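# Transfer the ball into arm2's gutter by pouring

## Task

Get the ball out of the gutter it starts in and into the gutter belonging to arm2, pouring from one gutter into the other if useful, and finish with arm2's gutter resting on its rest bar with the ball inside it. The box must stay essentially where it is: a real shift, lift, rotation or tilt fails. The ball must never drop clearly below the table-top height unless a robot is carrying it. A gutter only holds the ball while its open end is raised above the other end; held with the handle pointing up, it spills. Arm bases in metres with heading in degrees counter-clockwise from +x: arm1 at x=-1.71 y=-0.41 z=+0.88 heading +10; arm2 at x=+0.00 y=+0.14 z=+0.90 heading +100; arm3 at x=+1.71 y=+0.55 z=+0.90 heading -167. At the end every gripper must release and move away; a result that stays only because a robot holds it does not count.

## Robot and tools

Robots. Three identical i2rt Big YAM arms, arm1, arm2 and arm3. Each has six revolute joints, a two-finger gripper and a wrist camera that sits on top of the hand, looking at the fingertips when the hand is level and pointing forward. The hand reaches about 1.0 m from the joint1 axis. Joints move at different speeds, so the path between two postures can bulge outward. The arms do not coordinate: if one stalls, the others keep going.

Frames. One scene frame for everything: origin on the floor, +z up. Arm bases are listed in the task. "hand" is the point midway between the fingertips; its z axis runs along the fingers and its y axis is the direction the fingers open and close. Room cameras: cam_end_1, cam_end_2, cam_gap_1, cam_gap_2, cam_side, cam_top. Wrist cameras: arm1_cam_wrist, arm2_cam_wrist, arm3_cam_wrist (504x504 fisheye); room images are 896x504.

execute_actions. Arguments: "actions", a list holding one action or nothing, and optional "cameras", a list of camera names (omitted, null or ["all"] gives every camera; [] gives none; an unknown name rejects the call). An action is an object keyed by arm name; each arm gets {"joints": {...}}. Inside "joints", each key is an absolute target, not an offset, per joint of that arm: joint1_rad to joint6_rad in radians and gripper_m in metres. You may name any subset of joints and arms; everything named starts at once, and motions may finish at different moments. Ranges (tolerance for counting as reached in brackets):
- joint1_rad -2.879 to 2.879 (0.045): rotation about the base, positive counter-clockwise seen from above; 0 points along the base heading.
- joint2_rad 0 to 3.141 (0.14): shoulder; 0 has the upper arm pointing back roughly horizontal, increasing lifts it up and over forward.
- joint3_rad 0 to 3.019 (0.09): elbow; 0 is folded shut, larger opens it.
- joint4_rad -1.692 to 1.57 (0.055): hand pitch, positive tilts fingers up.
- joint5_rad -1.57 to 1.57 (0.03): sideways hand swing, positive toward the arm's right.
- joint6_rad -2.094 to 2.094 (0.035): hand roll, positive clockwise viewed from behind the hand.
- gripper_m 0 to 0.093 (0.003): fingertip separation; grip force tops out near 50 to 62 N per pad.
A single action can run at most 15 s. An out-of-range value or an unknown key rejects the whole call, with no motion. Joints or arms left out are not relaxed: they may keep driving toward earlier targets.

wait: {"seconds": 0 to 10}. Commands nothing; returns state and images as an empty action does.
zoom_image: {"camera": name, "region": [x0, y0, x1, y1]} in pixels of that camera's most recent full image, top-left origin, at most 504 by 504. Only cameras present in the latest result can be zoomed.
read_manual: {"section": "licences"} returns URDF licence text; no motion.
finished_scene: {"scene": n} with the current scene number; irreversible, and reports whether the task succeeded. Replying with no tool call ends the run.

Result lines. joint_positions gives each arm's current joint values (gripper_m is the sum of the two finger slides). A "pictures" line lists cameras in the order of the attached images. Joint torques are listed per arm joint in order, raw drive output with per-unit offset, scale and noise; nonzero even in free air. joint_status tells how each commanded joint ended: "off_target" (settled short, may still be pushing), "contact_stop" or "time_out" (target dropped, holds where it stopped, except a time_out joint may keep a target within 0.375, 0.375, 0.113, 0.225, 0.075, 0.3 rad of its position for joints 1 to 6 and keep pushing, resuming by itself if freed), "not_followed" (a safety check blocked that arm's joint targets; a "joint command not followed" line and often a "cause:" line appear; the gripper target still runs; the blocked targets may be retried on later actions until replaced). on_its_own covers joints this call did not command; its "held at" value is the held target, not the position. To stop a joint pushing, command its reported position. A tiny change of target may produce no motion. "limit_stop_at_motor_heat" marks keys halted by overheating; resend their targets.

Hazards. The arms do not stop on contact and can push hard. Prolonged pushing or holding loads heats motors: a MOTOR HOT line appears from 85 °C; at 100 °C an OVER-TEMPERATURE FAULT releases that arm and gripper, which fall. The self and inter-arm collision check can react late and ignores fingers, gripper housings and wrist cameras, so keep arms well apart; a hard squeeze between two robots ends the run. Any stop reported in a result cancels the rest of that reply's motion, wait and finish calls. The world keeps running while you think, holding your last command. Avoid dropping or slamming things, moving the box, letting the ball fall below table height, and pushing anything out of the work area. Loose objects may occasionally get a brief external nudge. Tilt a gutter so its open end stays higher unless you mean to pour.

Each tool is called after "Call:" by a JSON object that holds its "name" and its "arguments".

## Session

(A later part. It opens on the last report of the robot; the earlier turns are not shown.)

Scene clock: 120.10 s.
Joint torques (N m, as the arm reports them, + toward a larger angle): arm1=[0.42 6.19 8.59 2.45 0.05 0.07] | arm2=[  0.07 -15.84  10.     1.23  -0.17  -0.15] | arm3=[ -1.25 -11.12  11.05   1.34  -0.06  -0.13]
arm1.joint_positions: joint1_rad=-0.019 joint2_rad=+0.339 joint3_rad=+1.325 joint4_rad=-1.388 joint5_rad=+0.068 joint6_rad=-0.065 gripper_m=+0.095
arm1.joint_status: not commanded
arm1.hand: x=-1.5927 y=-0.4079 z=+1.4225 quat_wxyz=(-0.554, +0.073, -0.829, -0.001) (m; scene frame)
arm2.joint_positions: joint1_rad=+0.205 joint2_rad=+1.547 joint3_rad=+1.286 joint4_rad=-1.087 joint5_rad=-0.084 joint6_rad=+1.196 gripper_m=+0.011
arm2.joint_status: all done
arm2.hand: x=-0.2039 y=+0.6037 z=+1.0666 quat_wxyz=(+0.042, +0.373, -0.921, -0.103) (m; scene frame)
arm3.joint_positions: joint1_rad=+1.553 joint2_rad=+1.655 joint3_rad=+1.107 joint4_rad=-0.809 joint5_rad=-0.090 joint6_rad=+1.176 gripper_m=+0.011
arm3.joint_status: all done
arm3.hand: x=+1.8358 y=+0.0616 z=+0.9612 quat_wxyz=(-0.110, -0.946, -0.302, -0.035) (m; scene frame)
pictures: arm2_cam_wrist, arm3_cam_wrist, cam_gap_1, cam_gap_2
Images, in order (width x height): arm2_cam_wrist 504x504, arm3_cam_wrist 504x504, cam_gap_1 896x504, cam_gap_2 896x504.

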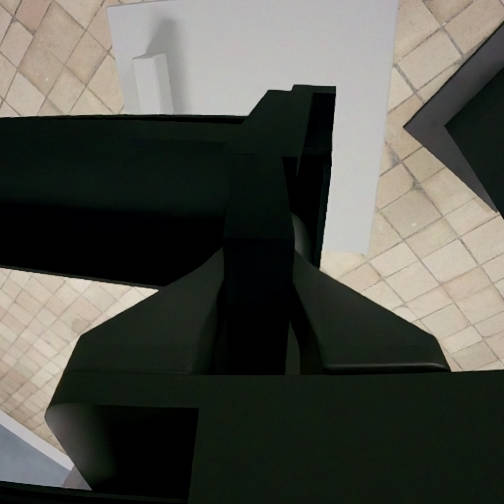

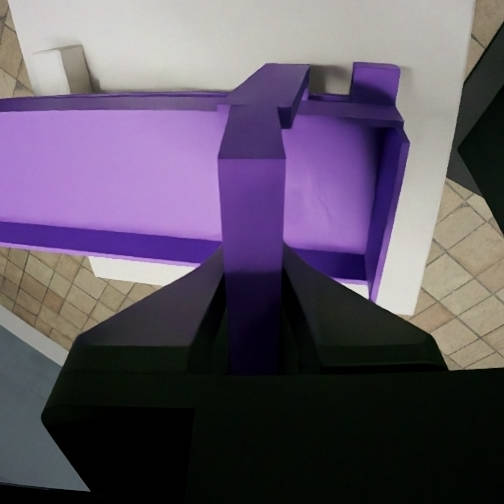

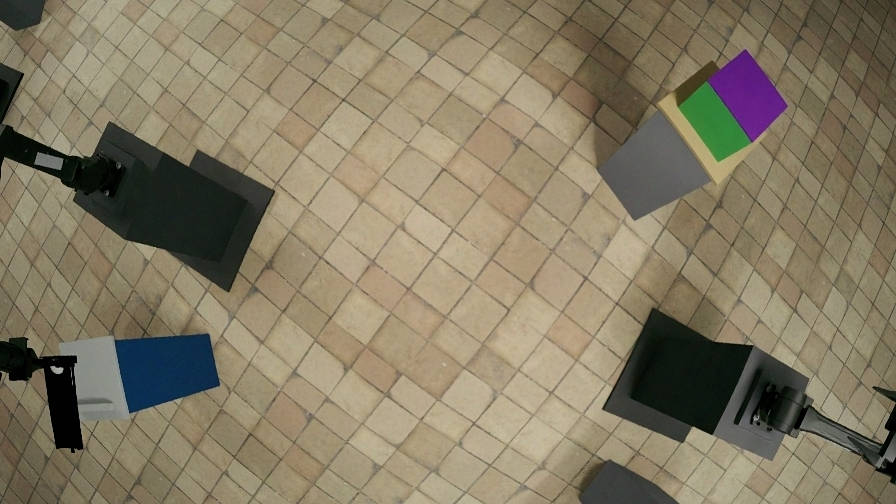

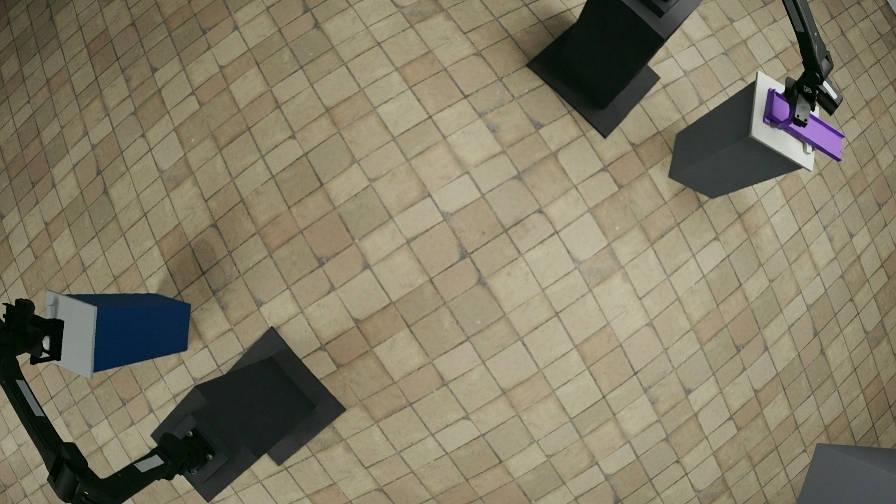

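Call:
{"name": "execute_actions", "arguments": {"actions": [{"arm3":{"joints":{"joint2_rad":1.665,"joint3_rad":1.115,"joint4_rad":-0.785}},"arm2":{"joints":{"joint2_rad":1.61,"joint3_rad":1.13,"joint4_rad":-0.84}}}], "cameras": []}}

Call:
{"name": "execute_actions", "arguments": {"actions": [{"arm3":{"joints":{"gripper_m":0.065}},"arm2":{"joints":{"joint2_rad":1.65,"joint3_rad":1.04,"joint4_rad":-0.73}}}], "cameras": ["cam_gap_1","cam_gap_2","arm2_cam_wrist","arm3_cam_wrist"]}}

Scene clock: 124.40 s.
Joint torques (N m, as the arm reports them, + toward a larger angle): arm1=[0.42 6.18 8.58 2.44 0.05 0.08] | arm2=[ -0.25 -15.99   9.51   1.13  -0.19  -0.13] | arm3=[ -1.21 -10.83  10.54   1.31  -0.06  -0.13]
arm1.joint_positions: joint1_rad=-0.019 joint2_rad=+0.339 joint3_rad=+1.325 joint4_rad=-1.388 joint5_rad=+0.068 joint6_rad=-0.065 gripper_m=+0.095
arm1.joint_status: not commanded
arm1.hand: x=-1.5927 y=-0.4079 z=+1.4225 quat_wxyz=(-0.554, +0.073, -0.829, -0.001) (m; scene frame)
arm2.joint_positions: joint1_rad=+0.205 joint2_rad=+1.629 joint3_rad=+1.113 joint4_rad=-0.856 joint5_rad=-0.084 joint6_rad=+1.196 gripper_m=+0.011
arm2.joint_status: all done
arm2.hand: x=-0.1988 y=+0.5913 z=+0.9693 quat_wxyz=(+0.042, +0.373, -0.922, -0.091) (m; scene frame)
arm3.joint_positions: joint1_rad=+1.553 joint2_rad=+1.659 joint3_rad=+1.107 joint4_rad=-0.804 joint5_rad=-0.090 joint6_rad=+1.176 gripper_m=+0.011
arm3.joint_status: all done
arm3.hand: x=+1.8360 y=+0.0608 z=+0.9596 quat_wxyz=(-0.111, -0.946, -0.302, -0.035) (m; scene frame)
pictures: none
No camera images: the call's "cameras" was empty. Leave "cameras" out to get every camera's image.

Scene clock: 125.23 s.
Joint torques (N m, as the arm reports them, + toward a larger angle): arm1=[0.44 6.18 8.59 2.43 0.05 0.07] | arm2=[  0.15 -12.56   7.05   1.18  -0.15  -0.14] | arm3=[ -1.22 -10.99  10.53   1.16  -0.06  -0.13]
arm1.joint_positions: joint1_rad=-0.019 joint2_rad=+0.339 joint3_rad=+1.325 joint4_rad=-1.388 joint5_rad=+0.068 joint6_rad=-0.065 gripper_m=+0.095
arm1.joint_status: not commanded
arm1.hand: x=-1.5927 y=-0.4079 z=+1.4225 quat_wxyz=(-0.554, +0.073, -0.829, -0.001) (m; scene frame)
arm2.joint_positions: joint1_rad=+0.205 joint2_rad=+1.634 joint3_rad=+1.048 joint4_rad=-0.745 joint5_rad=-0.084 joint6_rad=+1.195 gripper_m=+0.011
arm2.joint_status: all done
arm2.hand: x=-0.1978 y=+0.5887 z=+0.9479 quat_wxyz=(+0.042, +0.374, -0.920, -0.111) (m; scene frame)
arm3.joint_positions: joint1_rad=+1.553 joint2_rad=+1.659 joint3_rad=+1.107 joint4_rad=-0.800 joint5_rad=-0.090 joint6_rad=+1.176 gripper_m=+0.065
arm3.joint_status: all done
arm3.hand: x=+1.8362 y=+0.0598 z=+0.9598 quat_wxyz=(-0.113, -0.946, -0.302, -0.035) (m; scene frame)
pictures: arm2_cam_wrist, arm3_cam_wrist, cam_gap_1, cam_gap_2
Images, in order (width x height): arm2_cam_wrist 504x504, arm3_cam_wrist 504x504, cam_gap_1 896x504, cam_gap_2 896x504.

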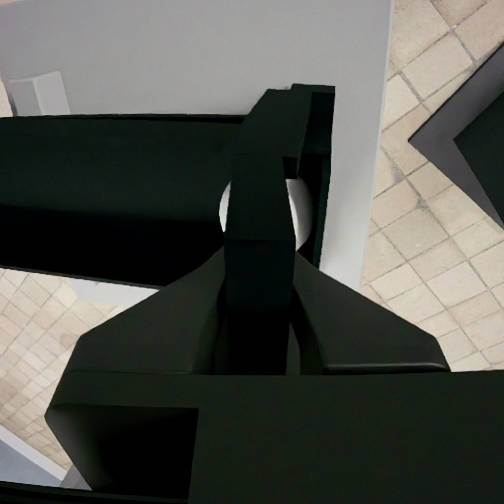

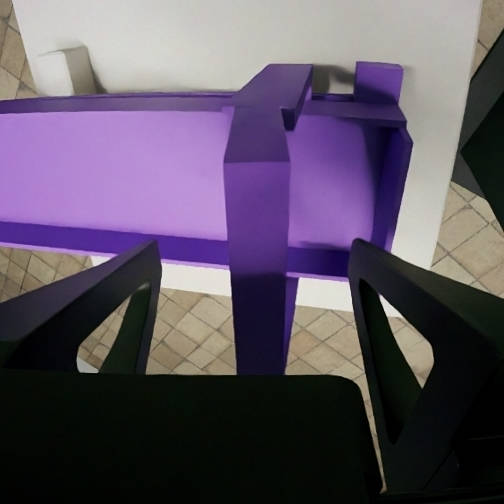

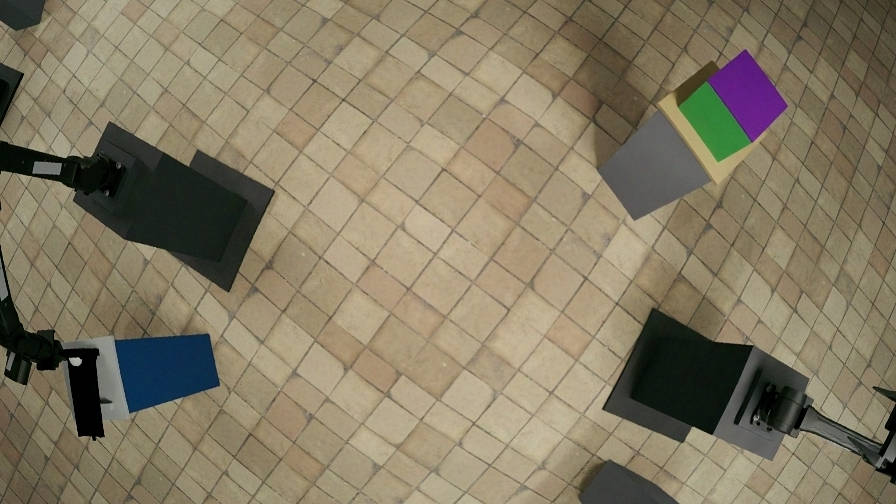

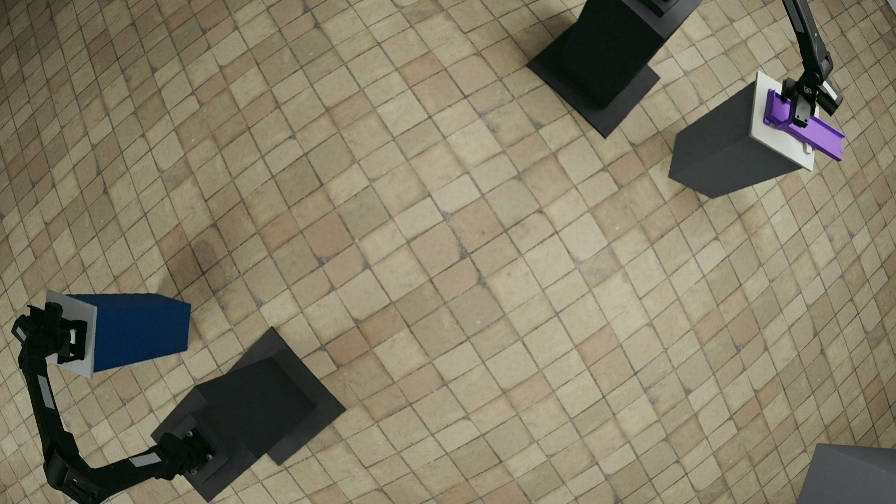

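Call:
{"name": "zoom_image", "arguments": {"camera": "cam_gap_1", "region": [10,320,150,450]}}

Region (10, 320, 150, 450) of cam_gap_1's 896x504 image, scaled by 3.600, with more detail than that image has; it fills the top 468 rows of this view, and the rest is white.

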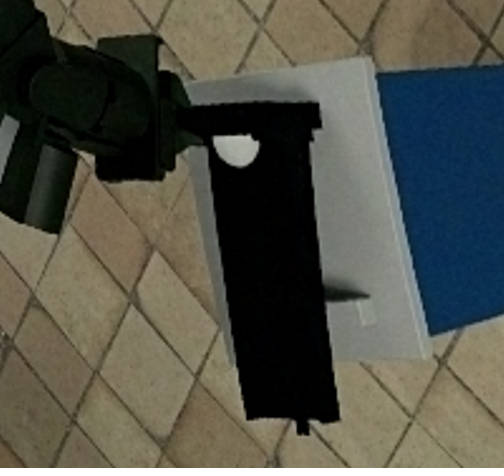

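Call:
{"name": "execute_actions", "arguments": {"actions": [{"arm2":{"joints":{"gripper_m":0.06}},"arm3":{"joints":{"joint2_rad":1.57,"joint3_rad":1.31,"joint4_rad":-1.08}}}], "cameras": []}}

Call:
{"name": "execute_actions", "arguments": {"actions": [{"arm2":{"joints":{"joint2_rad":1.53,"joint3_rad":1.30,"joint4_rad":-1.07}},"arm3":{"joints":{"joint2_rad":1.3,"joint3_rad":1.6,"joint4_rad":-1.5}}}], "cameras": ["cam_gap_1","cam_gap_2","arm2_cam_wrist","cam_top"]}}

Call:
{"name": "zoom_image", "arguments": {"camera": "cam_gap_1", "region": [10,320,150,450]}}

Call:
{"name": "zoom_image", "arguments": {"camera": "cam_gap_2", "region": [10,230,170,380]}}

Scene clock: 133.50 s.
Joint torques (N m, as the arm reports them, + toward a larger angle): arm1=[0.46 6.16 8.59 2.44 0.06 0.07] | arm2=[  0.31 -12.73   7.02   1.05  -0.14  -0.17] | arm3=[ -1.27 -10.76  13.87   0.28  -0.06  -0.13]
arm1.joint_positions: joint1_rad=-0.019 joint2_rad=+0.339 joint3_rad=+1.325 joint4_rad=-1.388 joint5_rad=+0.068 joint6_rad=-0.065 gripper_m=+0.095
arm1.joint_status: not commanded
arm1.hand: x=-1.5927 y=-0.4079 z=+1.4225 quat_wxyz=(-0.554, +0.073, -0.829, -0.001) (m; scene frame)
arm2.joint_positions: joint1_rad=+0.205 joint2_rad=+1.634 joint3_rad=+1.048 joint4_rad=-0.744 joint5_rad=-0.084 joint6_rad=+1.195 gripper_m=+0.060
arm2.joint_status: all done
arm2.hand: x=-0.1979 y=+0.5890 z=+0.9479 quat_wxyz=(+0.042, +0.374, -0.920, -0.112) (m; scene frame)
arm3.joint_positions: joint1_rad=+1.553 joint2_rad=+1.566 joint3_rad=+1.280 joint4_rad=-1.071 joint5_rad=-0.090 joint6_rad=+1.176 gripper_m=+0.065
arm3.joint_status: all done
arm3.hand: x=+1.8373 y=+0.0548 z=+1.0600 quat_wxyz=(-0.111, -0.946, -0.302, -0.035) (m; scene frame)
pictures: none
No camera images: the call's "cameras" was empty. Leave "cameras" out to get every camera's image.

Scene clock: 135.03 s.
Joint torques (N m, as the arm reports them, + toward a larger angle): arm1=[0.46 6.19 8.59 2.44 0.05 0.08] | arm2=[  0.03 -13.99  11.77   0.19  -0.17  -0.15] | arm3=[-1.23 -7.73 11.89  0.52 -0.06 -0.15]
arm1.joint_positions: joint1_rad=-0.019 joint2_rad=+0.339 joint3_rad=+1.325 joint4_rad=-1.388 joint5_rad=+0.068 joint6_rad=-0.065 gripper_m=+0.095
arm1.joint_status: not commanded
arm1.hand: x=-1.5927 y=-0.4079 z=+1.4225 quat_wxyz=(-0.554, +0.073, -0.829, -0.001) (m; scene frame)
arm2.joint_positions: joint1_rad=+0.205 joint2_rad=+1.528 joint3_rad=+1.266 joint4_rad=-1.062 joint5_rad=-0.084 joint6_rad=+1.195 gripper_m=+0.060
arm2.joint_status: all done
arm2.hand: x=-0.2033 y=+0.6022 z=+1.0682 quat_wxyz=(+0.042, +0.374, -0.919, -0.115) (m; scene frame)
arm3.joint_positions: joint1_rad=+1.553 joint2_rad=+1.307 joint3_rad=+1.590 joint4_rad=-1.491 joint5_rad=-0.090 joint6_rad=+1.176 gripper_m=+0.065
arm3.joint_status: all done
arm3.hand: x=+1.8236 y=+0.1176 z=+1.2891 quat_wxyz=(-0.184, -0.935, -0.302, -0.028) (m; scene frame)
pictures: arm2_cam_wrist, cam_gap_1, cam_gap_2, cam_top
Images, in order (width x height): arm2_cam_wrist 504x504, cam_gap_1 896x504, cam_gap_2 896x504, cam_top 896x504.

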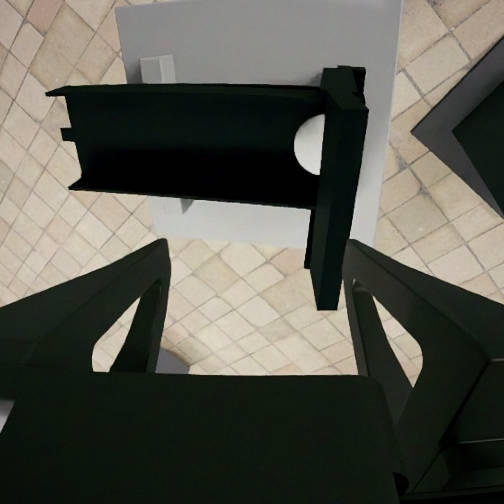

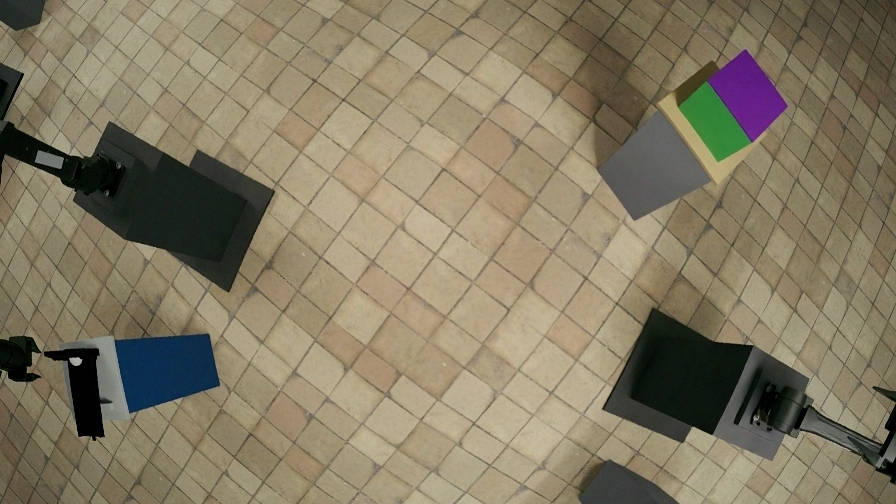

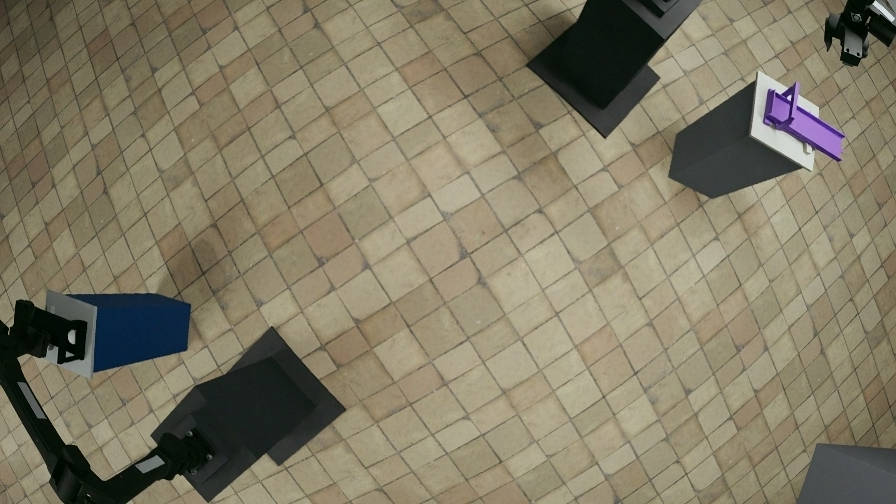

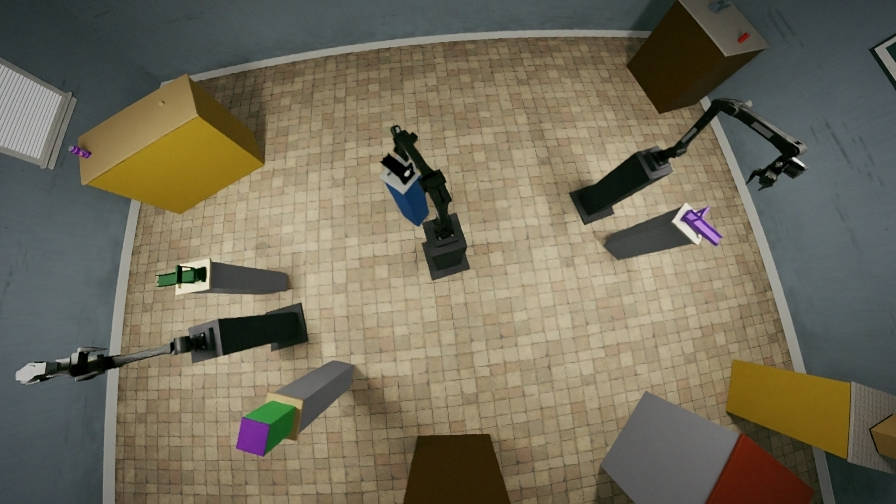

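Region (10, 320, 150, 450) of cam_gap_1's 896x504 image, scaled by 3.600, with more detail than that image has; it fills the top 468 rows of this view, and the rest is white.

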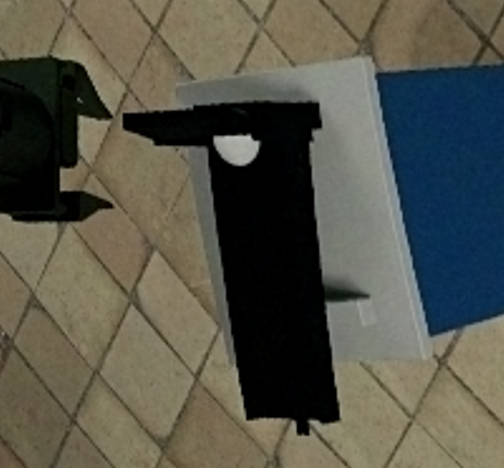

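Region (10, 230, 170, 380) of cam_gap_2's 896x504 image, scaled by 3.150, with more detail than that image has; it fills the top 472 rows of this view, and the rest is white.

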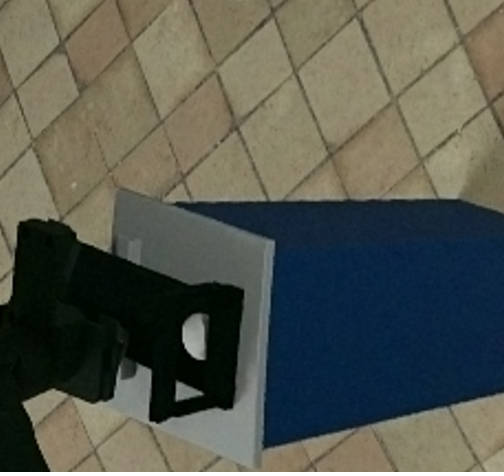

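The bar shows on both sides of the gutter in the wrist view, so it's resting on it. I'll move clear.

Call:
{"name": "execute_actions", "arguments": {"actions": [{"arm2":{"joints":{"joint2_rad":1.3,"joint3_rad":1.7,"joint4_rad":-1.5}}}], "cameras": ["cam_gap_1","arm2_cam_wrist"]}}

Call:
{"name": "finished_scene", "arguments": {"scene": 2}}

Scene clock: 138.60 s.
Joint torques (N m, as the arm reports them, + toward a larger angle): arm1=[0.45 6.17 8.6  2.43 0.06 0.07] | arm2=[ 0.32 -9.51 10.82  0.57 -0.18 -0.15] | arm3=[-1.19 -8.08 12.09  0.54 -0.06 -0.14]
arm1.joint_positions: joint1_rad=-0.019 joint2_rad=+0.339 joint3_rad=+1.325 joint4_rad=-1.388 joint5_rad=+0.068 joint6_rad=-0.065 gripper_m=+0.095
arm1.joint_status: not commanded
arm1.hand: x=-1.5927 y=-0.4079 z=+1.4225 quat_wxyz=(-0.554, +0.073, -0.829, -0.001) (m; scene frame)
arm2.joint_positions: joint1_rad=+0.205 joint2_rad=+1.294 joint3_rad=+1.681 joint4_rad=-1.492 joint5_rad=-0.084 joint6_rad=+1.195 gripper_m=+0.060
arm2.joint_status: all done
arm2.hand: x=-0.1844 y=+0.5551 z=+1.3324 quat_wxyz=(+0.042, +0.371, -0.901, -0.222) (m; scene frame)
arm3.joint_positions: joint1_rad=+1.553 joint2_rad=+1.307 joint3_rad=+1.590 joint4_rad=-1.491 joint5_rad=-0.090 joint6_rad=+1.176 gripper_m=+0.065
arm3.joint_status: not commanded
arm3.hand: x=+1.8236 y=+0.1176 z=+1.2891 quat_wxyz=(-0.184, -0.935, -0.302, -0.028) (m; scene frame)
pictures: arm2_cam_wrist, cam_gap_1
Images, in order (width x height): arm2_cam_wrist 504x504, cam_gap_1 896x504.

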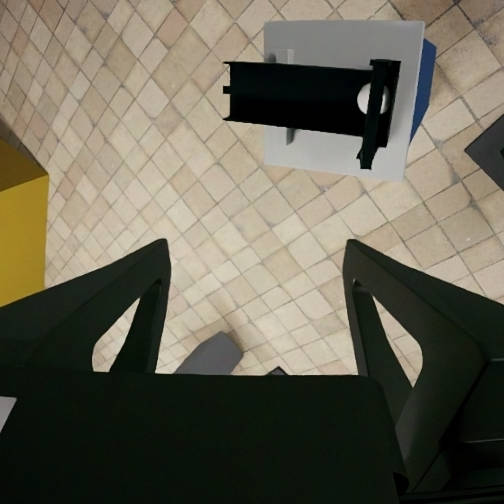

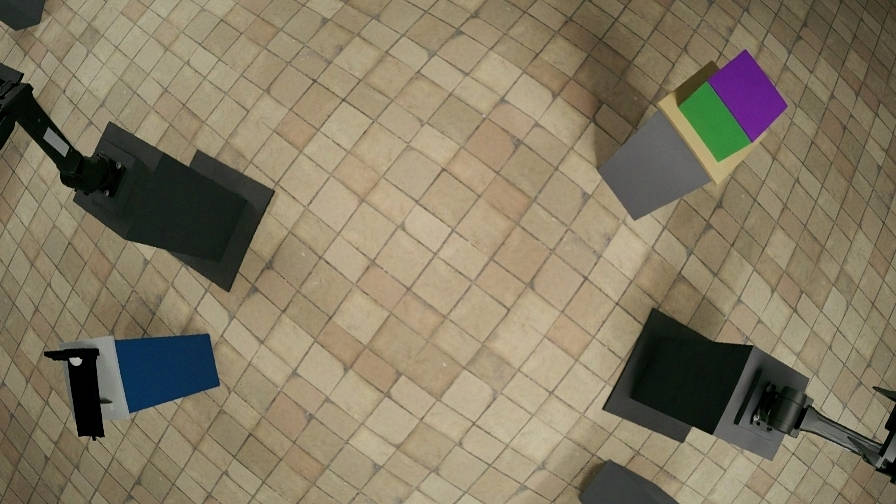

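The scene is finished: the task was done.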